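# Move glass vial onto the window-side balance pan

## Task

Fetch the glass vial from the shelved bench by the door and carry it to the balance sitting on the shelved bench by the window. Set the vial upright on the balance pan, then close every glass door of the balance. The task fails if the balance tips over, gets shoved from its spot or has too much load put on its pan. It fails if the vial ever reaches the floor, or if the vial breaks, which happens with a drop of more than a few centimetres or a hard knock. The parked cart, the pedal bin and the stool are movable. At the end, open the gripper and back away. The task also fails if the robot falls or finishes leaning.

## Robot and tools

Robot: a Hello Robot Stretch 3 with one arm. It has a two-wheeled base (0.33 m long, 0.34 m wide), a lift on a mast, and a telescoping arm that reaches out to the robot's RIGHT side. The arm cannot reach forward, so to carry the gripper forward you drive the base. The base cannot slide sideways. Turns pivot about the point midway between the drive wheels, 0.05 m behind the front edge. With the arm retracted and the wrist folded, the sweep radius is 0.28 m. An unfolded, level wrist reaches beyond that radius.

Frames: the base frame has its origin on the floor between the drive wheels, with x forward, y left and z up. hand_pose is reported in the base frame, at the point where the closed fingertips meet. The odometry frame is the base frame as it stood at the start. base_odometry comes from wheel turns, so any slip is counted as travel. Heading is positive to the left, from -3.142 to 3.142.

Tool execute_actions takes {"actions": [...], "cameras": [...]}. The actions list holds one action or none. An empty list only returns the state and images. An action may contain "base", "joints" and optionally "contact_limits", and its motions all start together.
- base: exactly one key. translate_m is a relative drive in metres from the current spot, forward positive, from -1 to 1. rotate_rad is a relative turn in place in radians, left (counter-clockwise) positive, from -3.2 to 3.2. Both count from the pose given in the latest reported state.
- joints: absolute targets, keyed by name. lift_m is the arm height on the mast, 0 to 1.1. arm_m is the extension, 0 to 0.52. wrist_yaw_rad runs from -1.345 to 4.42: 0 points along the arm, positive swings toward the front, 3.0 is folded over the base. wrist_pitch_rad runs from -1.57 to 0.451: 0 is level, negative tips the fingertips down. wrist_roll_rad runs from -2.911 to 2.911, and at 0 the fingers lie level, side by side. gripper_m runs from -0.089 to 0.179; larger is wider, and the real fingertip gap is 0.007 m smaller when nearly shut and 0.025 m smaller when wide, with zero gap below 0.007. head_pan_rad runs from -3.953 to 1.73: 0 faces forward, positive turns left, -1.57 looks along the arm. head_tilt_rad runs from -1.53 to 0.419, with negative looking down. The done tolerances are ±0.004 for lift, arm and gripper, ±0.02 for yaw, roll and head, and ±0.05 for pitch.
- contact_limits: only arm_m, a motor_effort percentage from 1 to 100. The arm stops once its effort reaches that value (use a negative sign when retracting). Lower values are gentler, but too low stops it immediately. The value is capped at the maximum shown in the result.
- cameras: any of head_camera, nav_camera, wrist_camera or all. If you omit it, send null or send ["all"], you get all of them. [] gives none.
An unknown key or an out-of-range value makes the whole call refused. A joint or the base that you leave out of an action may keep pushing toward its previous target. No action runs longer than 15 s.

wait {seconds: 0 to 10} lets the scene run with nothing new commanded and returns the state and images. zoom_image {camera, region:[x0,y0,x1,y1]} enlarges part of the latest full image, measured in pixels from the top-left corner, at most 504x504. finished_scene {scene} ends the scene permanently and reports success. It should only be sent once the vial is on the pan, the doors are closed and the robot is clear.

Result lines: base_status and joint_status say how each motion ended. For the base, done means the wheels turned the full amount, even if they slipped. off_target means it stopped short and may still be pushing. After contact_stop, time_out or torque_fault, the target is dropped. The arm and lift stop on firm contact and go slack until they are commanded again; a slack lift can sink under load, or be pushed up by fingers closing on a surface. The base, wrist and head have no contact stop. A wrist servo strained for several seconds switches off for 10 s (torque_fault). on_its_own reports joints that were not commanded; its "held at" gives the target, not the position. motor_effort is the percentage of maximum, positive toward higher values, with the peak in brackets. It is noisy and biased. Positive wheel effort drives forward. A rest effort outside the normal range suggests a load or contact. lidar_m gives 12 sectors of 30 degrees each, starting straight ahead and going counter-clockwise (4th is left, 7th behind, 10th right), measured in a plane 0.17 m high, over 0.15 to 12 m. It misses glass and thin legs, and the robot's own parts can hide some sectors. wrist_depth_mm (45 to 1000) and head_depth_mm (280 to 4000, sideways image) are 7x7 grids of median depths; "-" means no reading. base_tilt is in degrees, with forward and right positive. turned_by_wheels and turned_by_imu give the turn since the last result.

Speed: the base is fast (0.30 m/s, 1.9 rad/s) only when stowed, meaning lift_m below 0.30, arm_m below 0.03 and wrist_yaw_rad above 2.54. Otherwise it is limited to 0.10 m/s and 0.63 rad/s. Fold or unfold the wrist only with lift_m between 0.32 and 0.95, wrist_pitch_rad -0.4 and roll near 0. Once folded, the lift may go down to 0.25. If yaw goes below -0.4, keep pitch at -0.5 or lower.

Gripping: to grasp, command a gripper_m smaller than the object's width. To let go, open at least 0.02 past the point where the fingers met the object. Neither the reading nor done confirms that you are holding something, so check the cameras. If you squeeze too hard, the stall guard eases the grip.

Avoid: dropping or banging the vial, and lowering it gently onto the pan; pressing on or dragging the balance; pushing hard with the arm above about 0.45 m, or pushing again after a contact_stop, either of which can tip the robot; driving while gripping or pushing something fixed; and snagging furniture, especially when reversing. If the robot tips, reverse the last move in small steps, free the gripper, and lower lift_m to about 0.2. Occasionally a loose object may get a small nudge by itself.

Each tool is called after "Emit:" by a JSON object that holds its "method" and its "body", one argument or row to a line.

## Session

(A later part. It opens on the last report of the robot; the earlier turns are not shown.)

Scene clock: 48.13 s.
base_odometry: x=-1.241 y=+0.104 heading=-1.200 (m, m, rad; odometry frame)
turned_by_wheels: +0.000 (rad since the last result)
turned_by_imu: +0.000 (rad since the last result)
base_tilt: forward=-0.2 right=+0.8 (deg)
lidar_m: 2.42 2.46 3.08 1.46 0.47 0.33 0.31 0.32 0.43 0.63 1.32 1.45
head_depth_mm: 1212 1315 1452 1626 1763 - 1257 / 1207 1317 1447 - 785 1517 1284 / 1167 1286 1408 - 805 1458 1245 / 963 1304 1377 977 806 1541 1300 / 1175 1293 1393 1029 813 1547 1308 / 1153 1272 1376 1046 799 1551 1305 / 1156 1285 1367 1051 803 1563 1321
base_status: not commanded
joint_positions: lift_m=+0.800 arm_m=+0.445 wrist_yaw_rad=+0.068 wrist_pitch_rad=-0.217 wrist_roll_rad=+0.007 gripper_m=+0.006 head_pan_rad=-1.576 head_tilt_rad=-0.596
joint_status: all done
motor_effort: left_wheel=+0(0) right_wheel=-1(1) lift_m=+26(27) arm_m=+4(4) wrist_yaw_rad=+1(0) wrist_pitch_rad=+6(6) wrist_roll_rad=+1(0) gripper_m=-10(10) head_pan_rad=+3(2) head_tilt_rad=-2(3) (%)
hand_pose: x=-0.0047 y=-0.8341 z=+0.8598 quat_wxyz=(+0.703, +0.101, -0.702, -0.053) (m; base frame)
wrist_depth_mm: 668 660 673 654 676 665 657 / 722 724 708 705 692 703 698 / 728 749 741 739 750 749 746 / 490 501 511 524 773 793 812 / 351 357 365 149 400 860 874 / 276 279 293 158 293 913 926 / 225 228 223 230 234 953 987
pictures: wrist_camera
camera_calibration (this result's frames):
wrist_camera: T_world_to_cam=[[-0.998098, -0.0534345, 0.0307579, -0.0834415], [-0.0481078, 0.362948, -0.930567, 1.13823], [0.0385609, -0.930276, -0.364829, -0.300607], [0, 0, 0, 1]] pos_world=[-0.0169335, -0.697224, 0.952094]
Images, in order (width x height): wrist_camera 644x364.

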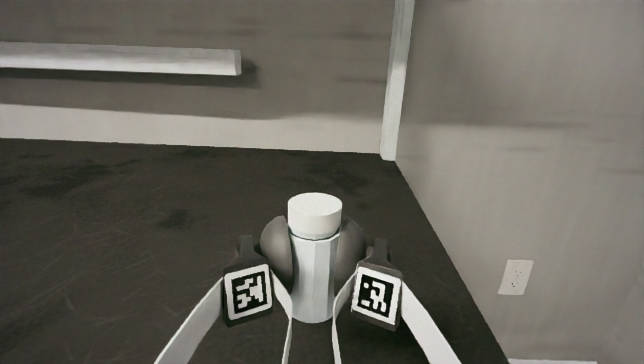

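Emit:
{"method": "execute_actions", "body": {
  "actions": [
    {"base":{"translate_m":0.4},"joints":{"arm_m":0,"wrist_yaw_rad":1.57}}
  ],
  "cameras": []
}}

Emit:
{"method": "execute_actions", "body": {
  "actions": [
    {"base":{"rotate_rad":1.22},"joints":{"head_pan_rad":0,"head_tilt_rad":-0.5}}
  ],
  "cameras": []
}}

Emit:
{"method": "execute_actions", "body": {
  "actions": [
    {"base":{"translate_m":1}}
  ],
  "cameras": []
}}

Emit:
{"method": "execute_actions", "body": {
  "actions": [
    {"base":{"translate_m":0.9}}
  ]
}}

Scene clock: 56.87 s.
base_odometry: x=-1.096 y=-0.268 heading=-1.200 (m, m, rad; odometry frame)
turned_by_wheels: +0.000 (rad since the last result)
turned_by_imu: -0.001 (rad since the last result)
base_tilt: forward=-0.1 right=+0.7 (deg)
lidar_m: 2.02 2.04 2.88 2.63 1.06 0.75 0.72 0.74 0.79 1.27 1.32 1.09
head_depth_mm: 1176 1311 1385 989 794 1515 1281 / 1151 1299 1371 997 800 1514 1302 / 1156 1275 1366 1011 807 1514 1310 / 1149 1273 1368 1023 808 1537 1305 / 1155 1269 1373 1034 790 1551 1312 / 1147 1272 1361 1037 798 1562 1322 / 1138 1265 1361 1056 802 1533 1323
base_status: done
joint_positions: lift_m=+0.800 arm_m=+0.001 wrist_yaw_rad=+1.570 wrist_pitch_rad=-0.217 wrist_roll_rad=+0.007 gripper_m=+0.006 head_pan_rad=-1.576 head_tilt_rad=-0.596
joint_status: all done
motor_effort: left_wheel=+0(2) right_wheel=-2(5) lift_m=+26(25) arm_m=-4(4) wrist_yaw_rad=+0(1) wrist_pitch_rad=+6(6) wrist_roll_rad=+0(0) gripper_m=-10(10) head_pan_rad=+3(2) head_tilt_rad=-2(3) (%)
hand_pose: x=+0.2237 y=-0.1460 z=+0.8598 quat_wxyz=(+0.550, +0.552, -0.445, +0.441) (m; base frame)
wrist_depth_mm: - - - - - - - / - - - - - - - / - - - - - - - / - - - - - 867 580 / - - - 149 - - 540 / - - - 157 - - - / - - - - - - -
pictures: none
No camera images: the call's "cameras" was empty. Leave "cameras" out to get every camera's image.

Scene clock: 59.73 s.
base_odometry: x=-1.096 y=-0.268 heading=+0.020 (m, m, rad; odometry frame)
turned_by_wheels: +1.220 (rad since the last result)
turned_by_imu: +1.221 (rad since the last result)
base_tilt: forward=-0.2 right=+0.8 (deg)
lidar_m: 2.94 2.63 0.90 0.72 0.72 0.78 1.28 1.27 1.11 1.09 2.02 2.16
head_depth_mm: 3216 3364 3201 2806 2065 1647 1361 / 3305 3548 3893 2839 2075 1655 1365 / 3183 3323 3625 2820 2117 1659 1385 / 3081 3235 3522 2888 2096 1689 1383 / 2978 3119 3364 2928 2133 1681 1390 / 2861 2972 3303 2911 2152 1683 1397 / 2735 2543 3145 2822 2172 1705 1405
base_status: done
joint_positions: lift_m=+0.800 arm_m=+0.001 wrist_yaw_rad=+1.570 wrist_pitch_rad=-0.217 wrist_roll_rad=+0.007 gripper_m=+0.006 head_pan_rad=-0.007 head_tilt_rad=-0.507
joint_status: all done
motor_effort: left_wheel=-1(4) right_wheel=+1(5) lift_m=+25(25) arm_m=-4(4) wrist_yaw_rad=+0(0) wrist_pitch_rad=+6(6) wrist_roll_rad=+0(0) gripper_m=-9(10) head_pan_rad=+3(39) head_tilt_rad=+5(20) (%)
hand_pose: x=+0.2237 y=-0.1460 z=+0.8598 quat_wxyz=(+0.550, +0.552, -0.445, +0.441) (m; base frame)
wrist_depth_mm: - - - - - - - / - - - - - - - / - - - - - - - / - - - - - - - / - - - 149 - - - / - - - 158 - - - / - - - - - - -
pictures: none
No camera images: the call's "cameras" was empty. Leave "cameras" out to get every camera's image.

Scene clock: 71.23 s.
base_odometry: x=-0.096 y=-0.248 heading=+0.020 (m, m, rad; odometry frame)
turned_by_wheels: +0.000 (rad since the last result)
turned_by_imu: +0.000 (rad since the last result)
base_tilt: forward=-0.1 right=+0.7 (deg)
lidar_m: 1.90 1.69 2.13 1.10 1.09 1.19 1.77 1.66 2.55 1.62 1.61 1.79
head_depth_mm: 2546 2683 2910 2632 2062 1641 1358 / 2409 2528 2809 2687 2063 1643 1362 / 2264 2419 2665 2724 2090 1663 1369 / 2230 2368 2108 2650 2131 1670 1381 / 2126 2274 1937 2544 2142 1681 1388 / 2057 2209 1946 2538 2139 1704 1389 / 2027 2150 1772 2440 2187 1704 1400
base_status: done
joint_positions: lift_m=+0.800 arm_m=+0.001 wrist_yaw_rad=+1.570 wrist_pitch_rad=-0.217 wrist_roll_rad=+0.007 gripper_m=+0.006 head_pan_rad=-0.007 head_tilt_rad=-0.507
joint_status: not commanded
motor_effort: left_wheel=-1(2) right_wheel=+1(5) lift_m=+25(25) arm_m=-4(4) wrist_yaw_rad=+0(0) wrist_pitch_rad=+6(6) wrist_roll_rad=+0(0) gripper_m=-9(9) head_pan_rad=+3(3) head_tilt_rad=+4(4) (%)
hand_pose: x=+0.2237 y=-0.1460 z=+0.8598 quat_wxyz=(+0.550, +0.552, -0.445, +0.441) (m; base frame)
wrist_depth_mm: - - - - - - - / - - - - - - - / - - - - - - - / - - - - - - - / - - - 149 - - - / - - - 158 - - - / - - - - - - -
pictures: none
No camera images: the call's "cameras" was empty. Leave "cameras" out to get every camera's image.

Scene clock: 81.73 s.
base_odometry: x=+0.804 y=-0.230 heading=+0.020 (m, m, rad; odometry frame)
turned_by_wheels: +0.000 (rad since the last result)
turned_by_imu: +0.000 (rad since the last result)
base_tilt: forward=-0.2 right=+0.7 (deg)
lidar_m: 0.99 1.49 0.96 2.06 1.48 1.56 2.41 2.43 1.59 1.32 1.26 1.25
head_depth_mm: 1626 1770 1317 2128 2072 1642 1356 / 1535 1666 1341 1868 2005 1642 1373 / 1494 1619 1365 1022 1977 1627 1369 / 1458 1548 1390 977 1292 1630 1373 / 1390 1483 1417 942 1280 1663 1390 / 1345 1429 1442 908 1741 1642 1393 / 1289 1377 1442 900 1701 1704 1400
base_status: done
joint_positions: lift_m=+0.800 arm_m=+0.001 wrist_yaw_rad=+1.570 wrist_pitch_rad=-0.217 wrist_roll_rad=+0.007 gripper_m=+0.006 head_pan_rad=-0.007 head_tilt_rad=-0.507
joint_status: not commanded
motor_effort: left_wheel=-1(2) right_wheel=+1(6) lift_m=+25(26) arm_m=-4(4) wrist_yaw_rad=+0(0) wrist_pitch_rad=+6(6) wrist_roll_rad=+1(0) gripper_m=-9(9) head_pan_rad=+3(3) head_tilt_rad=+4(3) (%)
hand_pose: x=+0.2237 y=-0.1460 z=+0.8598 quat_wxyz=(+0.550, +0.552, -0.445, +0.441) (m; base frame)
wrist_depth_mm: - - - - - - - / 672 743 816 916 - - - / - - - - - - - / - - - - - - - / - - - 148 - - - / - - - 158 - - - / - - - - - - -
pictures: head_camera (sideways: a quarter turn clockwise sets it upright), nav_camera (sideways: a quarter turn counterclockwise sets it upright), wrist_camera
camera_calibration (this result's frames):
head_camera: T_world_to_cam=[[-0.466553, 0.0452188, -0.883337, 1.1683], [-0.00405107, 0.998573, 0.0532575, -0.0665058], [0.884484, 0.0284259, -0.465704, 0.561157], [0, 0, 0, 1]] pos_world=[0.0484719, -0.00236975, 1.29688]
nav_camera: T_world_to_cam=[[0.492155, -0.0293952, 0.870011, -1.09207], [0.00619743, -0.999286, -0.0372689, 0.0932405], [0.870485, 0.0237339, -0.491622, 0.585955], [0, 0, 0, 1]] pos_world=[0.0268242, 0.0471652, 1.24166]
wrist_camera: T_world_to_cam=[[-0.0157358, -0.999403, 0.0307588, -0.176499], [-0.365408, -0.0228868, -0.930566, 0.914113], [0.930715, -0.0258827, -0.364829, 0.263198], [0, 0, 0, 1]] pos_world=[0.0862845, -0.14866, 0.952094]
Images, in order (width x height): head_camera 896x504, nav_camera 672x504, wrist_camera 644x364.

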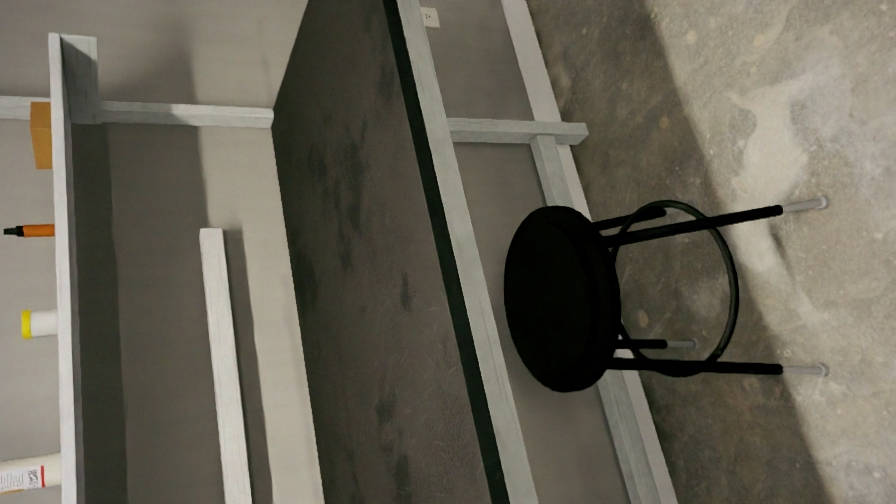

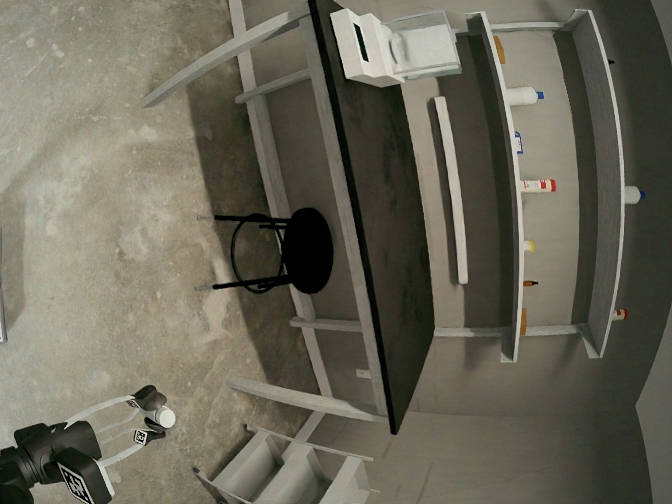

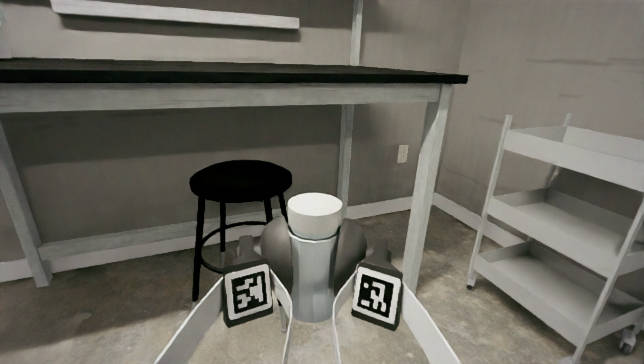

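Emit:
{"method": "execute_actions", "body": {
  "actions": [
    {"base":{"rotate_rad":0.33},"joints":{"lift_m":1.0}}
  ],
  "cameras": []
}}

Emit:
{"method": "execute_actions", "body": {
  "actions": [
    {"base":{"translate_m":0.5}}
  ],
  "cameras": ["nav_camera"]
}}

Emit:
{"method": "execute_actions", "body": {
  "actions": [
    {"base":{"rotate_rad":1.59},"joints":{"head_pan_rad":-0.95,"head_tilt_rad":-0.5}}
  ]
}}

Scene clock: 86.73 s.
base_odometry: x=+0.804 y=-0.230 heading=+0.350 (m, m, rad; odometry frame)
turned_by_wheels: +0.330 (rad since the last result)
turned_by_imu: +0.329 (rad since the last result)
base_tilt: forward=-0.3 right=+0.7 (deg)
lidar_m: 1.04 0.96 2.14 1.46 1.46 1.94 2.43 2.55 1.37 1.33 1.25 1.00
head_depth_mm: 1364 1447 1321 928 1239 1552 1336 / 1335 1442 1343 922 1250 1648 1375 / 1341 1419 1358 918 1766 1612 1374 / 1326 1417 1390 919 1835 1671 1384 / 1321 1413 1416 917 1804 1686 1390 / 1309 1419 1434 912 1810 1694 1391 / 1292 1387 1094 897 1783 1697 1407
base_status: done
joint_positions: lift_m=+1.000 arm_m=+0.001 wrist_yaw_rad=+1.570 wrist_pitch_rad=-0.218 wrist_roll_rad=+0.007 gripper_m=+0.006 head_pan_rad=-0.007 head_tilt_rad=-0.507
joint_status: all done
motor_effort: left_wheel=-1(5) right_wheel=+1(4) lift_m=+26(27) arm_m=-4(4) wrist_yaw_rad=+0(0) wrist_pitch_rad=+7(7) wrist_roll_rad=+1(0) gripper_m=-10(10) head_pan_rad=+3(3) head_tilt_rad=+4(4) (%)
hand_pose: x=+0.2236 y=-0.1460 z=+1.0595 quat_wxyz=(+0.551, +0.553, -0.444, +0.440) (m; base frame)
wrist_depth_mm: - - - - - - - / - - - - - - - / - 867 - - - - - / 820 824 823 840 868 911 - / - - - 149 - - - / - - - 157 - - - / - - - - - - -
pictures: none
No camera images: the call's "cameras" was empty. Leave "cameras" out to get every camera's image.

Scene clock: 92.70 s.
base_odometry: x=+1.274 y=-0.059 heading=+0.350 (m, m, rad; odometry frame)
turned_by_wheels: +0.000 (rad since the last result)
turned_by_imu: +0.000 (rad since the last result)
base_tilt: forward=-0.2 right=+0.8 (deg)
lidar_m: 0.54 1.02 0.59 2.06 1.76 1.97 2.92 1.87 1.38 1.20 0.96 0.55
head_depth_mm: 928 984 1068 842 619 490 427 / 919 988 1070 853 623 494 420 / 916 984 1065 861 629 496 421 / 911 975 1048 874 636 500 423 / 907 974 1052 879 639 503 417 / 877 968 1045 888 645 507 417 / 824 959 1041 903 651 509 420
base_status: done
joint_positions: lift_m=+1.000 arm_m=+0.001 wrist_yaw_rad=+1.570 wrist_pitch_rad=-0.218 wrist_roll_rad=+0.007 gripper_m=+0.006 head_pan_rad=-0.007 head_tilt_rad=-0.507
joint_status: not commanded
motor_effort: left_wheel=-2(2) right_wheel=+0(4) lift_m=+26(25) arm_m=-4(4) wrist_yaw_rad=+0(0) wrist_pitch_rad=+7(7) wrist_roll_rad=+0(0) gripper_m=-10(10) head_pan_rad=+3(3) head_tilt_rad=+4(4) (%)
hand_pose: x=+0.2236 y=-0.1460 z=+1.0595 quat_wxyz=(+0.551, +0.553, -0.444, +0.440) (m; base frame)
wrist_depth_mm: 869 902 932 957 958 979 - / 910 956 956 981 973 - - / 585 990 - - - - - / 534 637 645 665 682 706 712 / 446 454 461 149 480 490 500 / 346 351 369 157 368 374 378 / 297 304 363 316 324 328 400
pictures: nav_camera (sideways: a quarter turn counterclockwise sets it upright)
camera_calibration (this result's frames):
nav_camera: T_world_to_cam=[[0.492148, -0.0293929, 0.870015, -1.09207], [0.0062025, -0.999286, -0.0372688, 0.0932403], [0.87049, 0.023738, -0.491614, 0.585945], [0, 0, 0, 1]] pos_world=[0.0268245, 0.0471653, 1.24166]
Images, in order (width x height): nav_camera 672x504.

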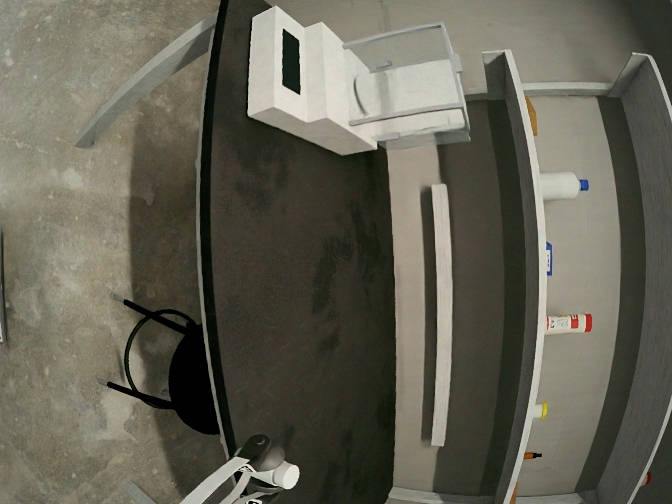

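Scene clock: 96.20 s.
base_odometry: x=+1.274 y=-0.059 heading=+1.940 (m, m, rad; odometry frame)
turned_by_wheels: +1.590 (rad since the last result)
turned_by_imu: +1.592 (rad since the last result)
base_tilt: forward=-0.2 right=+0.7 (deg)
lidar_m: 2.06 1.66 2.03 2.93 1.81 1.38 1.19 0.96 0.55 0.54 1.02 0.59
head_depth_mm: 928 1005 1064 843 619 537 - / 970 1004 709 706 625 - - / 882 720 743 614 577 528 - / 1104 1166 1286 650 540 507 1421 / 1178 1266 1385 658 573 535 1393 / 1270 1385 1524 1683 600 557 809 / 1360 1497 1675 1873 654 678 -
base_status: done
joint_positions: lift_m=+1.000 arm_m=+0.001 wrist_yaw_rad=+1.570 wrist_pitch_rad=-0.218 wrist_roll_rad=+0.007 gripper_m=+0.006 head_pan_rad=-0.943 head_tilt_rad=-0.507
joint_status: all done
motor_effort: left_wheel=-2(4) right_wheel=+1(5) lift_m=+26(26) arm_m=-4(4) wrist_yaw_rad=+0(0) wrist_pitch_rad=+7(7) wrist_roll_rad=+0(0) gripper_m=-10(10) head_pan_rad=-3(39) head_tilt_rad=+4(4) (%)
hand_pose: x=+0.2236 y=-0.1460 z=+1.0595 quat_wxyz=(+0.551, +0.553, -0.444, +0.440) (m; base frame)
wrist_depth_mm: - - - - - - - / - - - - - - - / - - - - - - - / - - - - - - 420 / - - - 149 - 384 339 / - - - 157 516 339 284 / - - - - - 302 261
pictures: head_camera (sideways: a quarter turn clockwise sets it upright), nav_camera (sideways: a quarter turn counterclockwise sets it upright), wrist_camera
camera_calibration (this result's frames):
head_camera: T_world_to_cam=[[-0.240312, 0.402442, -0.88334, 1.16693], [0.80156, 0.595537, 0.0532574, -0.07142], [0.547495, -0.695252, -0.465697, 0.563203], [0, 0, 0, 1]] pos_world=[0.0293238, -0.0355197, 1.29688]
nav_camera: T_world_to_cam=[[0.268237, -0.413669, 0.870015, -1.09071], [-0.800862, -0.597688, -0.0372688, 0.0981634], [0.535415, -0.686765, -0.491614, 0.587989], [0, 0, 0, 1]] pos_world=[0.0563656, 0.011289, 1.24166]
wrist_camera: T_world_to_cam=[[-0.0156963, -0.999403, 0.0307788, -0.18267], [-0.366634, -0.0228857, -0.930084, 1.09965], [0.930233, -0.0258834, -0.366056, 0.337549], [0, 0, 0, 1]] pos_world=[0.0863022, -0.148658, 1.15195]
Images, in order (width x height): head_camera 896x504, nav_camera 672x504, wrist_camera 644x364.

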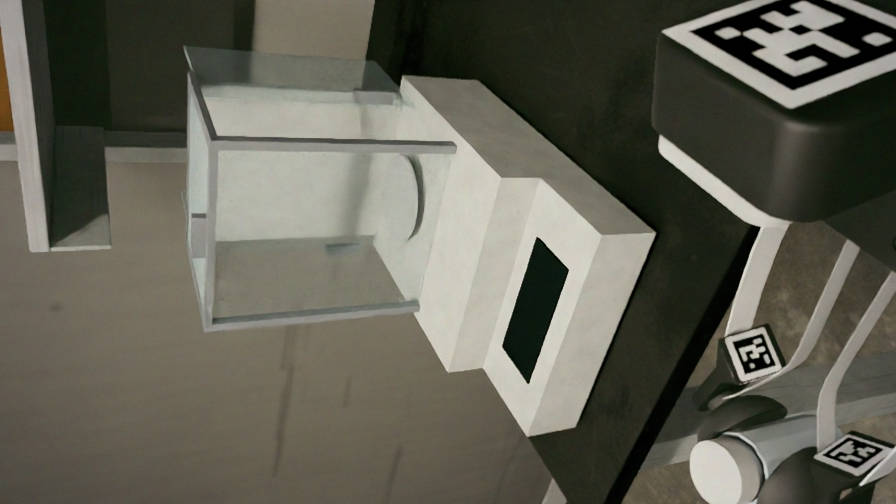

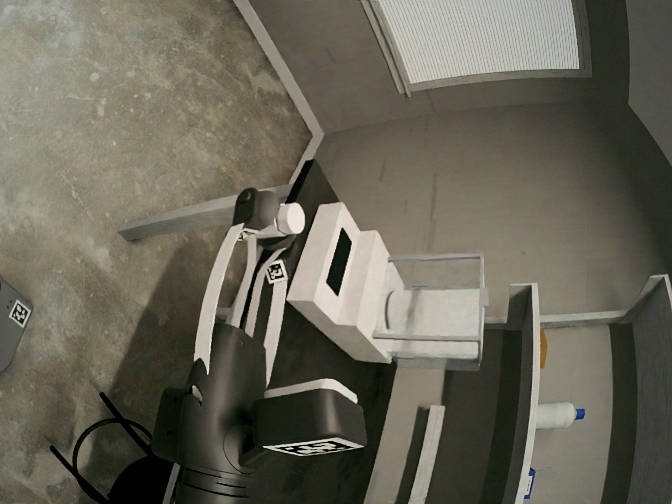

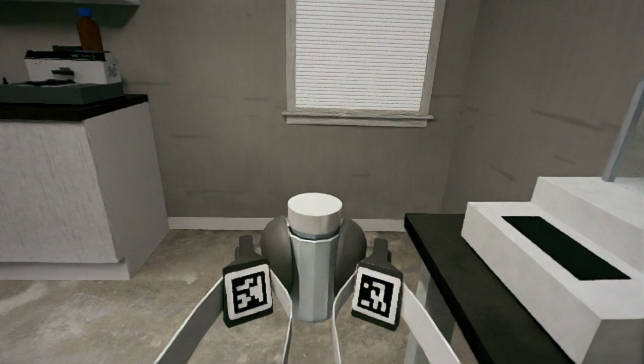

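Emit:
{"method": "execute_actions", "body": {
  "actions": [
    {"base":{"translate_m":-0.06},"joints":{"lift_m":1.02}}
  ],
  "cameras": []
}}

Emit:
{"method": "execute_actions", "body": {
  "actions": [
    {"joints":{"arm_m":0.43}}
  ],
  "cameras": ["head_camera","wrist_camera"]
}}

Scene clock: 98.93 s.
base_odometry: x=+1.295 y=-0.115 heading=+1.940 (m, m, rad; odometry frame)
turned_by_wheels: +0.000 (rad since the last result)
turned_by_imu: -0.001 (rad since the last result)
base_tilt: forward=-0.2 right=+0.8 (deg)
lidar_m: 2.12 1.71 2.11 2.92 1.72 1.32 1.14 0.91 0.52 0.54 1.03 0.64
head_depth_mm: 929 999 1067 839 645 - - / 977 1059 1129 808 650 - - / 962 715 728 701 643 - - / 890 770 791 651 592 530 1455 / 1186 1273 1396 662 574 555 1358 / 1264 1385 1533 701 602 563 926 / 1366 1494 1668 1867 639 - 1313
base_status: done
joint_positions: lift_m=+1.020 arm_m=+0.001 wrist_yaw_rad=+1.570 wrist_pitch_rad=-0.218 wrist_roll_rad=+0.007 gripper_m=+0.006 head_pan_rad=-0.943 head_tilt_rad=-0.507
joint_status: all done
motor_effort: left_wheel=-1(4) right_wheel=+0(2) lift_m=+26(27) arm_m=-4(4) wrist_yaw_rad=+0(0) wrist_pitch_rad=+7(7) wrist_roll_rad=+0(1) gripper_m=-10(10) head_pan_rad=-3(4) head_tilt_rad=+4(4) (%)
hand_pose: x=+0.2236 y=-0.1460 z=+1.0795 quat_wxyz=(+0.551, +0.553, -0.444, +0.440) (m; base frame)
wrist_depth_mm: - - - - - - - / - - - - - - - / - - - - - - - / - - - - - - 483 / - - - 149 559 420 365 / - - - 158 440 365 321 / - - - - - 325 330
pictures: none
No camera images: the call's "cameras" was empty. Leave "cameras" out to get every camera's image.

Scene clock: 103.30 s.
base_odometry: x=+1.295 y=-0.115 heading=+1.940 (m, m, rad; odometry frame)
turned_by_wheels: +0.000 (rad since the last result)
turned_by_imu: -0.001 (rad since the last result)
base_tilt: forward=-0.2 right=+0.6 (deg)
lidar_m: 2.12 1.71 2.11 2.92 1.72 1.32 1.13 0.91 0.52 0.54 1.03 0.64
head_depth_mm: 928 997 1061 801 619 490 416 / 980 1054 1127 809 625 494 441 / 964 713 730 705 629 496 1303 / 892 772 793 650 590 501 1375 / 1184 1274 1391 660 573 552 1390 / 1268 1379 1521 701 600 1548 909 / 1359 1505 1682 1845 638 754 1341
base_status: not commanded
joint_positions: lift_m=+1.020 arm_m=+0.430 wrist_yaw_rad=+1.570 wrist_pitch_rad=-0.218 wrist_roll_rad=+0.007 gripper_m=+0.006 head_pan_rad=-0.943 head_tilt_rad=-0.507
joint_status: all done
motor_effort: left_wheel=-1(1) right_wheel=+1(0) lift_m=+26(25) arm_m=+4(7) wrist_yaw_rad=+0(1) wrist_pitch_rad=+7(7) wrist_roll_rad=+0(0) gripper_m=-10(10) head_pan_rad=-4(3) head_tilt_rad=+4(4) (%)
hand_pose: x=+0.2236 y=-0.5750 z=+1.0795 quat_wxyz=(+0.551, +0.553, -0.444, +0.440) (m; base frame)
wrist_depth_mm: - - - - 330 856 513 / - - - - 376 863 523 / - - - - 371 862 548 / - - 477 407 370 869 571 / - 423 310 150 335 527 530 / - 306 305 158 377 400 404 / 318 312 303 312 318 325 327
pictures: head_camera (sideways: a quarter turn clockwise sets it upright), wrist_camera
camera_calibration (this result's frames):
head_camera: T_world_to_cam=[[-0.240234, 0.402489, -0.88334, 1.16693], [0.801675, 0.595382, 0.0532574, -0.0714207], [0.547361, -0.695358, -0.465697, 0.563203], [0, 0, 0, 1]] pos_world=[0.029317, -0.0355242, 1.29688]
wrist_camera: T_world_to_cam=[[-0.0158851, -0.9994, 0.0307788, -0.611979], [-0.366639, -0.0228165, -0.930083, 1.10848], [0.930228, -0.0260592, -0.366057, 0.33367], [0, 0, 0, 1]] pos_world=[0.0863016, -0.577625, 1.17196]
Images, in order (width x height): head_camera 896x504, wrist_camera 644x364.

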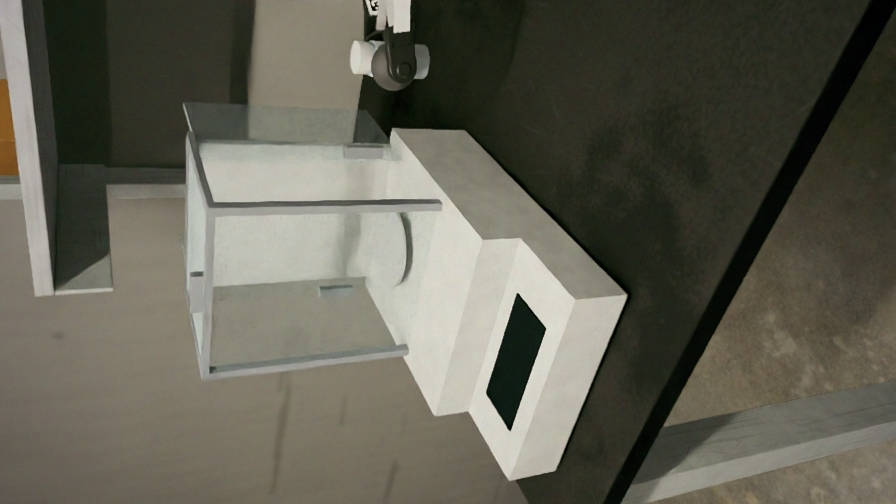

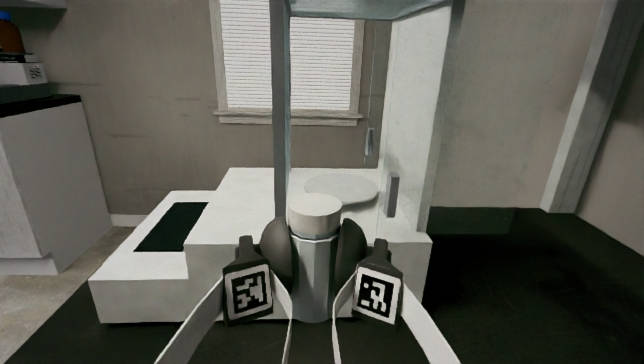

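Emit:
{"method": "execute_actions", "body": {
  "actions": [
    {"base":{"translate_m":0.1},"joints":{"arm_m":0.457}}
  ],
  "cameras": ["head_camera","wrist_camera"]
}}

Scene clock: 106.83 s.
base_odometry: x=+1.259 y=-0.022 heading=+1.940 (m, m, rad; odometry frame)
turned_by_wheels: +0.000 (rad since the last result)
turned_by_imu: -0.001 (rad since the last result)
base_tilt: forward=-0.3 right=+0.8 (deg)
lidar_m: 2.02 1.62 1.97 2.94 1.86 1.42 1.23 0.58 0.56 0.55 1.02 0.56
head_depth_mm: 930 984 1025 732 619 491 417 / 924 677 690 632 581 493 440 / 812 717 744 642 538 496 1311 / 1110 1191 1272 652 537 501 1377 / 1178 1280 1407 1435 570 551 1352 / 1263 1385 1536 1702 599 672 766 / 1366 1511 1673 1873 1937 1664 1411
base_status: done
joint_positions: lift_m=+1.020 arm_m=+0.457 wrist_yaw_rad=+1.570 wrist_pitch_rad=-0.218 wrist_roll_rad=+0.007 gripper_m=+0.006 head_pan_rad=-0.943 head_tilt_rad=-0.507
joint_status: all done
motor_effort: left_wheel=-1(2) right_wheel=+0(6) lift_m=+26(25) arm_m=+4(6) wrist_yaw_rad=+1(0) wrist_pitch_rad=+7(7) wrist_roll_rad=+0(0) gripper_m=-10(10) head_pan_rad=-3(3) head_tilt_rad=+5(4) (%)
hand_pose: x=+0.2236 y=-0.6020 z=+1.0795 quat_wxyz=(+0.551, +0.553, -0.444, +0.440) (m; base frame)
wrist_depth_mm: - - - - 240 714 548 / - - - - 240 705 560 / - - - - 239 773 548 / - - 378 - 237 794 480 / - 350 306 149 240 666 498 / 318 237 236 158 267 403 405 / 235 201 204 208 215 325 328
pictures: head_camera (sideways: a quarter turn clockwise sets it upright), wrist_camera
camera_calibration (this result's frames):
head_camera: T_world_to_cam=[[-0.240235, 0.402489, -0.88334, 1.16693], [0.801675, 0.595382, 0.0532574, -0.0714207], [0.547361, -0.695358, -0.465697, 0.563203], [0, 0, 0, 1]] pos_world=[0.029317, -0.0355242, 1.29688]
wrist_camera: T_world_to_cam=[[-0.0158852, -0.9994, 0.030779, -0.638965], [-0.366639, -0.0228166, -0.930083, 1.10786], [0.930228, -0.0260593, -0.366057, 0.332966], [0, 0, 0, 1]] pos_world=[0.0863016, -0.604627, 1.17196]
Images, in order (width x height): head_camera 896x504, wrist_camera 644x364.

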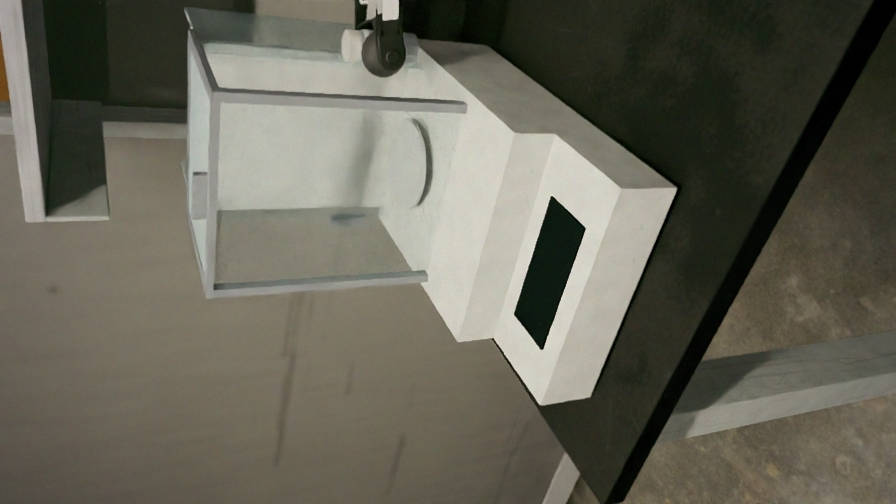

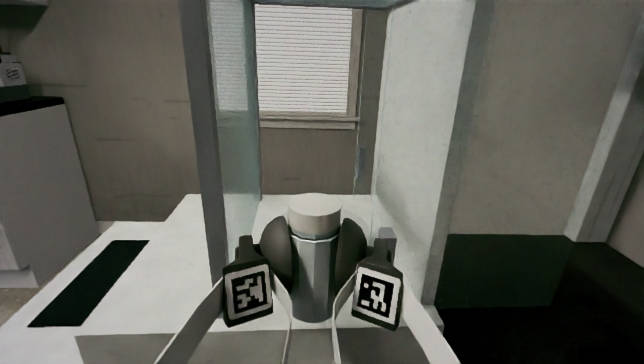

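Emit:
{"method": "execute_actions", "body": {
  "actions": [
    {"joints":{"arm_m":0.446}}
  ],
  "cameras": []
}}

Emit:
{"method": "execute_actions", "body": {
  "actions": [
    {"base":{"translate_m":0.06}}
  ],
  "cameras": ["head_camera","wrist_camera"]
}}

Scene clock: 108.67 s.
base_odometry: x=+1.259 y=-0.022 heading=+1.940 (m, m, rad; odometry frame)
turned_by_wheels: +0.000 (rad since the last result)
turned_by_imu: +0.000 (rad since the last result)
base_tilt: forward=-0.2 right=+0.8 (deg)
lidar_m: 2.02 1.62 1.97 2.93 1.87 1.42 1.23 0.59 0.55 0.55 1.02 0.56
head_depth_mm: 931 982 1026 742 619 491 416 / 924 675 691 630 583 493 441 / 811 717 740 643 538 496 1308 / 1111 1186 1265 650 539 500 1372 / 1189 1275 1403 1441 569 551 1354 / 1261 1384 1525 1706 600 668 766 / 1355 1500 1665 1870 1952 1660 1405
base_status: not commanded
joint_positions: lift_m=+1.020 arm_m=+0.446 wrist_yaw_rad=+1.570 wrist_pitch_rad=-0.218 wrist_roll_rad=+0.007 gripper_m=+0.006 head_pan_rad=-0.943 head_tilt_rad=-0.507
joint_status: all done
motor_effort: left_wheel=-1(1) right_wheel=+0(0) lift_m=+25(26) arm_m=-4(5) wrist_yaw_rad=+0(0) wrist_pitch_rad=+7(7) wrist_roll_rad=+1(0) gripper_m=-10(10) head_pan_rad=-3(3) head_tilt_rad=+4(4) (%)
hand_pose: x=+0.2236 y=-0.5917 z=+1.0795 quat_wxyz=(+0.551, +0.553, -0.444, +0.440) (m; base frame)
wrist_depth_mm: - - - - 270 184 554 / - - - - 270 681 560 / - - - - 269 725 561 / - - - - 267 772 479 / - 376 305 148 240 690 497 / - 247 249 157 234 401 406 / 236 201 205 208 214 325 327
pictures: none
No camera images: the call's "cameras" was empty. Leave "cameras" out to get every camera's image.

Scene clock: 110.97 s.
base_odometry: x=+1.238 y=+0.034 heading=+1.939 (m, m, rad; odometry frame)
turned_by_wheels: +0.000 (rad since the last result)
turned_by_imu: -0.001 (rad since the last result)
base_tilt: forward=-0.1 right=+0.7 (deg)
lidar_m: 1.96 1.57 1.88 2.94 1.95 1.48 1.29 0.63 0.57 0.99 1.02 0.51
head_depth_mm: 928 636 642 600 564 490 417 / 831 673 693 632 522 472 441 / 1035 1098 1201 642 527 482 1312 / 1106 1191 1294 649 538 501 1380 / 1185 1286 1406 1557 573 537 723 / 1259 1385 1523 1692 1755 634 1356 / 1362 1497 1657 1885 2050 1703 1410
base_status: done
joint_positions: lift_m=+1.020 arm_m=+0.446 wrist_yaw_rad=+1.570 wrist_pitch_rad=-0.218 wrist_roll_rad=+0.007 gripper_m=+0.006 head_pan_rad=-0.943 head_tilt_rad=-0.507
joint_status: not commanded
motor_effort: left_wheel=-1(2) right_wheel=+0(5) lift_m=+25(25) arm_m=-4(4) wrist_yaw_rad=+1(0) wrist_pitch_rad=+7(7) wrist_roll_rad=+0(1) gripper_m=-10(10) head_pan_rad=-3(3) head_tilt_rad=+4(4) (%)
hand_pose: x=+0.2236 y=-0.5917 z=+1.0795 quat_wxyz=(+0.551, +0.553, -0.444, +0.440) (m; base frame)
wrist_depth_mm: - 94 - - 263 144 115 / - - - - 261 144 490 / - - - - 260 144 500 / - - - - 260 144 530 / - - 289 149 260 154 552 / - 247 124 158 211 165 405 / 234 194 185 193 191 177 329
pictures: head_camera (sideways: a quarter turn clockwise sets it upright), wrist_camera
camera_calibration (this result's frames):
head_camera: T_world_to_cam=[[-0.240235, 0.402488, -0.88334, 1.16693], [0.801675, 0.595382, 0.0532574, -0.0714207], [0.547361, -0.695358, -0.465696, 0.563203], [0, 0, 0, 1]] pos_world=[0.029317, -0.0355242, 1.29688]
wrist_camera: T_world_to_cam=[[-0.0158854, -0.9994, 0.0307787, -0.628665], [-0.366639, -0.0228163, -0.930083, 1.1081], [0.930228, -0.0260594, -0.366057, 0.333234], [0, 0, 0, 1]] pos_world=[0.0863016, -0.594321, 1.17196]
Images, in order (width x height): head_camera 896x504, wrist_camera 644x364.

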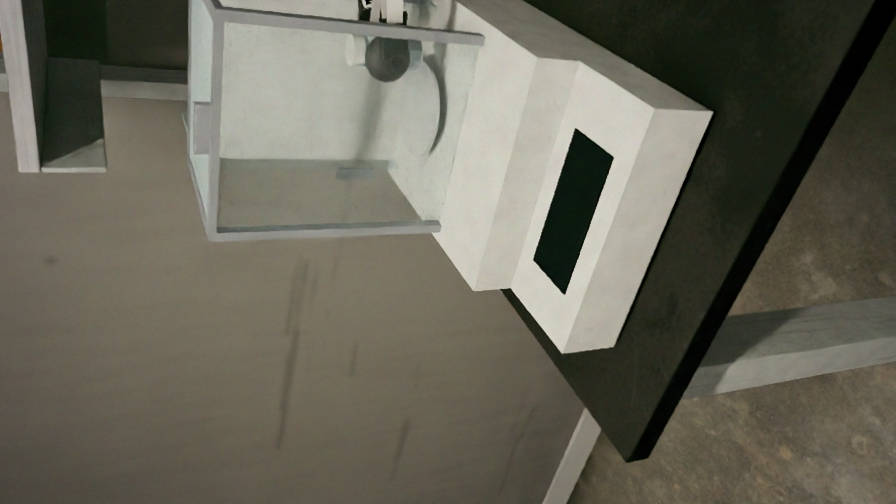

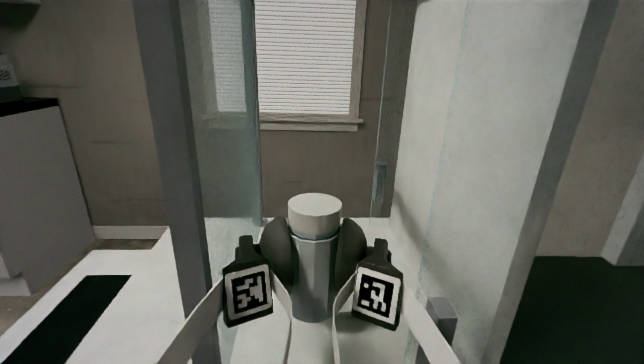

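Emit:
{"method": "execute_actions", "body": {
  "actions": [
    {"base":{"translate_m":0.05},"joints":{"head_pan_rad":-1.2}}
  ],
  "cameras": ["wrist_camera"]
}}

Emit:
{"method": "execute_actions", "body": {
  "actions": [
    {"joints":{"lift_m":1.008}}
  ],
  "cameras": ["head_camera"]
}}

Emit:
{"method": "zoom_image", "body": {
  "camera": "head_camera",
  "region": [250,50,600,400]
}}

Scene clock: 114.23 s.
base_odometry: x=+1.220 y=+0.081 heading=+1.939 (m, m, rad; odometry frame)
turned_by_wheels: +0.000 (rad since the last result)
turned_by_imu: -0.001 (rad since the last result)
base_tilt: forward=-0.2 right=+0.7 (deg)
lidar_m: 1.91 1.53 1.82 2.94 2.02 1.53 1.35 0.66 0.59 0.99 0.48 0.48
head_depth_mm: 884 944 - 804 621 491 407 / 910 966 1025 764 622 492 418 / 932 977 652 609 518 468 431 / 887 957 685 619 529 469 446 / 787 1066 1172 626 538 486 1329 / 1040 1118 1219 1330 544 500 691 / 1077 1162 1278 1421 1502 511 604
base_status: done
joint_positions: lift_m=+1.020 arm_m=+0.446 wrist_yaw_rad=+1.570 wrist_pitch_rad=-0.218 wrist_roll_rad=+0.007 gripper_m=+0.006 head_pan_rad=-1.193 head_tilt_rad=-0.507
joint_status: all done
motor_effort: left_wheel=-1(2) right_wheel=+0(6) lift_m=+25(26) arm_m=-4(4) wrist_yaw_rad=+1(0) wrist_pitch_rad=+7(7) wrist_roll_rad=+0(1) gripper_m=-10(10) head_pan_rad=-4(22) head_tilt_rad=+4(4) (%)
hand_pose: x=+0.2236 y=-0.5917 z=+1.0795 quat_wxyz=(+0.551, +0.553, -0.444, +0.440) (m; base frame)
wrist_depth_mm: - - - - - 140 97 / - - - - - 141 97 / - - - - - 140 97 / - - - - 254 140 97 / - - - 149 252 140 97 / - 218 247 158 206 140 97 / 234 76 187 177 183 140 97
pictures: wrist_camera
camera_calibration (this result's frames):
wrist_camera: T_world_to_cam=[[-0.0158853, -0.9994, 0.0307788, -0.628665], [-0.366639, -0.0228164, -0.930083, 1.1081], [0.930228, -0.0260594, -0.366057, 0.333234], [0, 0, 0, 1]] pos_world=[0.0863016, -0.594321, 1.17196]
Images, in order (width x height): wrist_camera 644x364.

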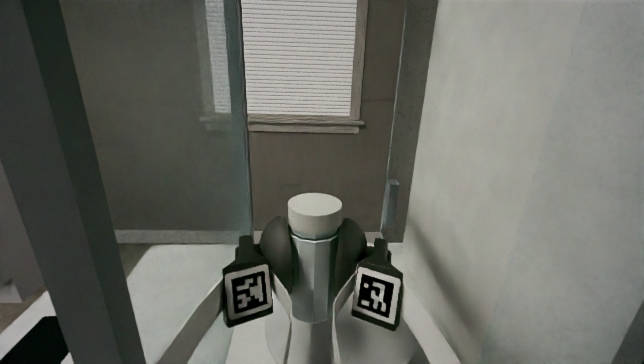

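Scene clock: 115.00 s.
base_odometry: x=+1.220 y=+0.081 heading=+1.939 (m, m, rad; odometry frame)
turned_by_wheels: +0.000 (rad since the last result)
turned_by_imu: +0.000 (rad since the last result)
base_tilt: forward=-0.2 right=+0.8 (deg)
lidar_m: 1.91 1.53 1.82 2.94 2.03 1.53 1.35 0.67 0.59 0.99 0.48 0.48
head_depth_mm: 885 945 - 801 619 490 407 / 907 961 1033 750 622 493 419 / 935 972 659 596 519 468 431 / 882 952 688 619 530 470 446 / 787 1061 1172 624 537 485 1322 / 1035 1118 1218 1328 545 501 688 / 1074 1170 1278 1424 1496 511 603
base_status: not commanded
joint_positions: lift_m=+1.008 arm_m=+0.446 wrist_yaw_rad=+1.570 wrist_pitch_rad=-0.218 wrist_roll_rad=+0.007 gripper_m=+0.006 head_pan_rad=-1.193 head_tilt_rad=-0.507
joint_status: all done
motor_effort: left_wheel=-1(1) right_wheel=+0(0) lift_m=+21(23) arm_m=-4(4) wrist_yaw_rad=+1(0) wrist_pitch_rad=+7(7) wrist_roll_rad=+1(0) gripper_m=-9(10) head_pan_rad=-4(3) head_tilt_rad=+4(4) (%)
hand_pose: x=+0.2236 y=-0.5917 z=+1.0678 quat_wxyz=(+0.551, +0.553, -0.444, +0.440) (m; base frame)
wrist_depth_mm: - - - - - 140 97 / - - - - - 140 97 / - - - - - 141 97 / - - - - 253 140 97 / - 280 283 149 253 140 97 / - 202 229 158 206 140 96 / 219 76 174 164 172 140 97
pictures: head_camera (sideways: a quarter turn clockwise sets it upright)
camera_calibration (this result's frames):
head_camera: T_world_to_cam=[[-0.133345, 0.449365, -0.883341, 1.16628], [0.923921, 0.378857, 0.0532574, -0.0721664], [0.358592, -0.809036, -0.465696, 0.564355], [0, 0, 0, 1]] pos_world=[0.0198203, -0.040159, 1.29688]
Images, in order (width x height): head_camera 896x504.

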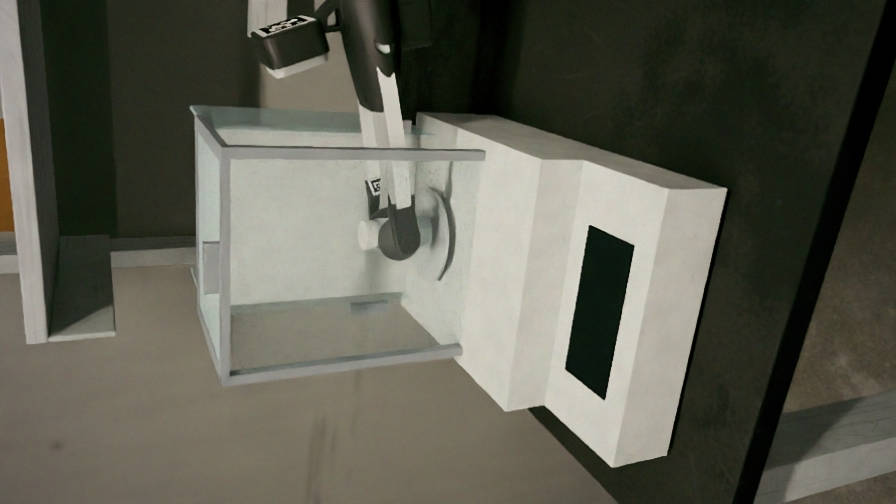

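Region (250, 50, 600, 400) of head_camera's 896x504 image, scaled by 1.440, with more detail than that image has.

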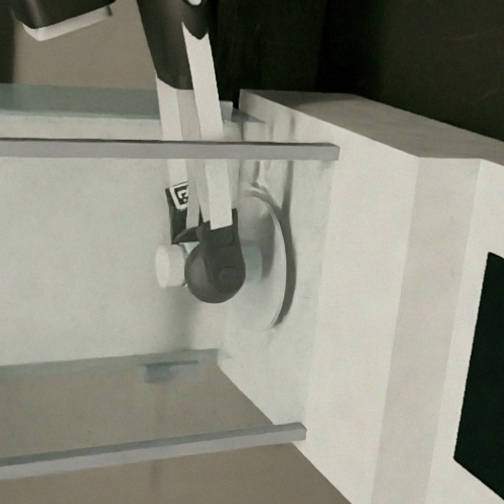

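Emit:
{"method": "execute_actions", "body": {
  "actions": [
    {"joints":{"lift_m":1.001}}
  ],
  "cameras": []
}}

Emit:
{"method": "execute_actions", "body": {
  "actions": [
    {"joints":{"gripper_m":0.048}}
  ],
  "cameras": ["wrist_camera"]
}}

Emit:
{"method": "execute_actions", "body": {
  "actions": [
    {"base":{"translate_m":-0.05}}
  ],
  "cameras": ["wrist_camera","head_camera"]
}}

Scene clock: 116.77 s.
base_odometry: x=+1.220 y=+0.081 heading=+1.939 (m, m, rad; odometry frame)
turned_by_wheels: +0.000 (rad since the last result)
turned_by_imu: +0.000 (rad since the last result)
base_tilt: forward=-0.2 right=+0.8 (deg)
lidar_m: 1.91 1.53 1.81 2.94 2.03 1.53 1.35 0.66 0.59 0.99 0.48 0.48
head_depth_mm: 883 943 993 798 617 490 407 / 908 969 1031 765 622 494 419 / 933 974 661 581 520 468 431 / 881 952 686 620 529 470 446 / 788 1062 1165 626 538 486 1328 / 1033 1119 1225 1338 545 500 690 / 1071 1173 1282 1423 1490 510 601
base_status: not commanded
joint_positions: lift_m=+1.001 arm_m=+0.446 wrist_yaw_rad=+1.570 wrist_pitch_rad=-0.218 wrist_roll_rad=+0.007 gripper_m=+0.006 head_pan_rad=-1.193 head_tilt_rad=-0.507
joint_status: all done
motor_effort: left_wheel=-1(1) right_wheel=+0(0) lift_m=+20(20) arm_m=-4(4) wrist_yaw_rad=+1(0) wrist_pitch_rad=+7(7) wrist_roll_rad=+0(0) gripper_m=-10(10) head_pan_rad=-4(4) head_tilt_rad=+4(3) (%)
hand_pose: x=+0.2236 y=-0.5917 z=+1.0608 quat_wxyz=(+0.551, +0.553, -0.444, +0.440) (m; base frame)
wrist_depth_mm: - - - - - 140 97 / - - - - - 140 97 / - - - - - 141 97 / - - - - 255 140 97 / - 253 271 149 250 140 97 / - 191 219 158 205 140 97 / 208 76 166 157 164 140 97
pictures: none
No camera images: the call's "cameras" was empty. Leave "cameras" out to get every camera's image.

Scene clock: 117.70 s.
base_odometry: x=+1.220 y=+0.081 heading=+1.939 (m, m, rad; odometry frame)
turned_by_wheels: +0.000 (rad since the last result)
turned_by_imu: +0.000 (rad since the last result)
base_tilt: forward=-0.2 right=+0.9 (deg)
lidar_m: 1.91 1.53 1.81 2.94 2.03 1.53 1.34 0.67 0.59 0.99 0.48 0.48
head_depth_mm: 884 945 993 798 619 490 407 / 909 967 1037 768 621 492 418 / 935 978 658 585 518 469 433 / 886 957 688 617 528 469 446 / 784 1066 1162 626 538 485 1319 / 1037 1119 1225 1338 544 500 692 / 1080 1170 1275 1418 1490 511 602
base_status: not commanded
joint_positions: lift_m=+1.001 arm_m=+0.446 wrist_yaw_rad=+1.565 wrist_pitch_rad=-0.218 wrist_roll_rad=+0.006 gripper_m=+0.048 head_pan_rad=-1.193 head_tilt_rad=-0.507
joint_status: all done
motor_effort: left_wheel=-2(1) right_wheel=+0(0) lift_m=+20(20) arm_m=-4(4) wrist_yaw_rad=+3(3) wrist_pitch_rad=+7(7) wrist_roll_rad=+0(1) gripper_m=+2(81) head_pan_rad=-4(3) head_tilt_rad=+4(4) (%)
hand_pose: x=+0.2236 y=-0.5928 z=+1.0608 quat_wxyz=(+0.552, +0.552, -0.446, +0.439) (m; base frame)
wrist_depth_mm: - - - - - 139 96 / - - - - - 139 96 / - - - - - 139 96 / - - - - 248 138 96 / - 268 271 150 223 138 95 / - 200 - 161 201 138 96 / 209 72 168 157 164 138 95
pictures: wrist_camera
camera_calibration (this result's frames):
wrist_camera: T_world_to_cam=[[-0.020628, -0.999313, 0.0307817, -0.628143], [-0.366743, -0.0210788, -0.930083, 1.09174], [0.930093, -0.0304747, -0.366057, 0.323779], [0, 0, 0, 1]] pos_world=[0.0862861, -0.594832, 1.15327]
Images, in order (width x height): wrist_camera 644x364.

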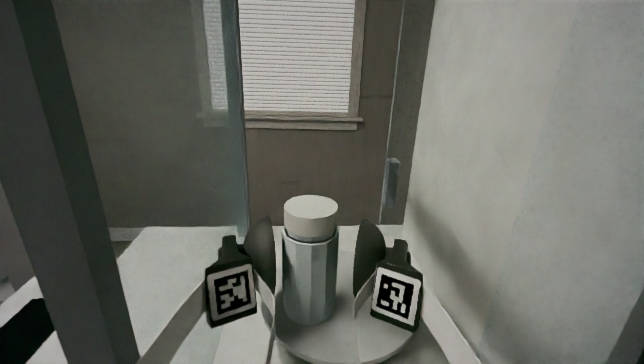

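Scene clock: 119.27 s.
base_odometry: x=+1.238 y=+0.034 heading=+1.939 (m, m, rad; odometry frame)
turned_by_wheels: +0.000 (rad since the last result)
turned_by_imu: +0.000 (rad since the last result)
base_tilt: forward=-0.1 right=+0.8 (deg)
lidar_m: 1.96 1.57 1.88 2.94 1.96 1.47 1.29 0.62 0.57 0.99 1.02 0.51
head_depth_mm: 885 942 939 798 620 491 407 / 911 971 1054 811 624 493 419 / 936 993 685 661 606 496 432 / 942 983 690 617 535 483 1281 / 830 999 721 656 537 488 1321 / 1034 1101 1202 645 541 503 1357 / 1078 1168 1276 1403 550 511 654
base_status: done
joint_positions: lift_m=+1.001 arm_m=+0.446 wrist_yaw_rad=+1.563 wrist_pitch_rad=-0.218 wrist_roll_rad=+0.006 gripper_m=+0.048 head_pan_rad=-1.193 head_tilt_rad=-0.507
joint_status: not commanded
motor_effort: left_wheel=-2(5) right_wheel=+1(6) lift_m=+20(20) arm_m=-4(4) wrist_yaw_rad=+5(4) wrist_pitch_rad=+7(7) wrist_roll_rad=+0(0) gripper_m=+3(2) head_pan_rad=-4(4) head_tilt_rad=+4(3) (%)
hand_pose: x=+0.2236 y=-0.5933 z=+1.0609 quat_wxyz=(+0.552, +0.551, -0.446, +0.439) (m; base frame)
wrist_depth_mm: - - - - 253 142 113 / - - - - 252 141 487 / - - - - 253 141 533 / - - - - 253 141 539 / - 303 272 222 227 150 450 / 270 207 - 202 127 161 381 / 175 170 166 174 164 279 303
pictures: head_camera (sideways: a quarter turn clockwise sets it upright), wrist_camera
camera_calibration (this result's frames):
head_camera: T_world_to_cam=[[-0.133343, 0.449365, -0.883341, 1.16628], [0.923923, 0.378853, 0.0532574, -0.0721664], [0.358588, -0.809037, -0.465696, 0.564355], [0, 0, 0, 1]] pos_world=[0.0198201, -0.0401591, 1.29688]
wrist_camera: T_world_to_cam=[[-0.0226483, -0.99927, 0.0307762, -0.628154], [-0.366539, -0.0203408, -0.93018, 1.09229], [0.930127, -0.0323477, -0.36581, 0.322392], [0, 0, 0, 1]] pos_world=[0.0862752, -0.595049, 1.1533]
Images, in order (width x height): head_camera 896x504, wrist_camera 644x364.

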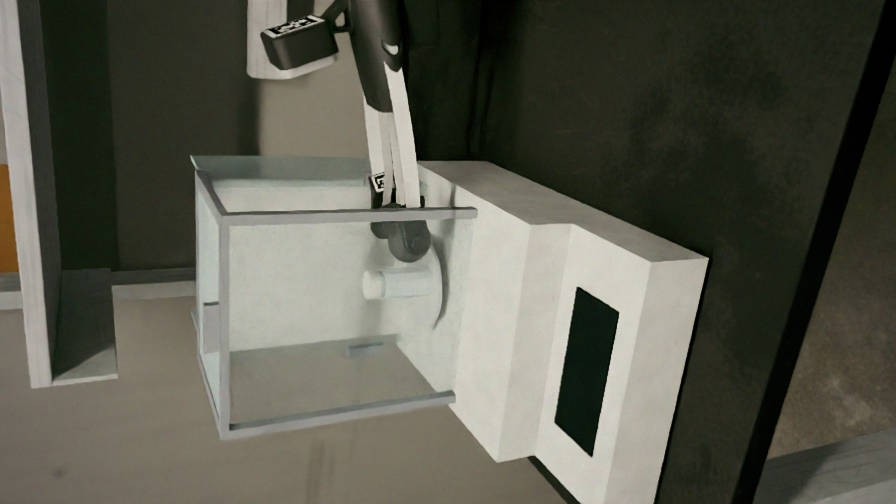

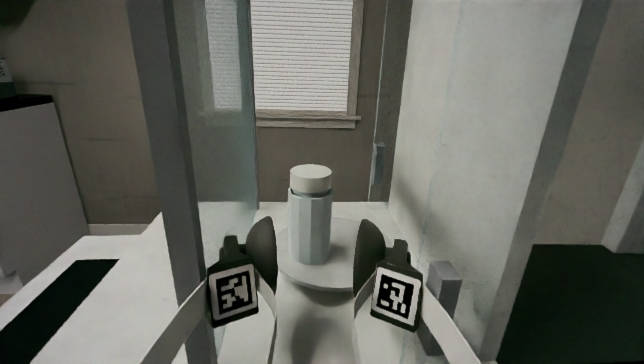

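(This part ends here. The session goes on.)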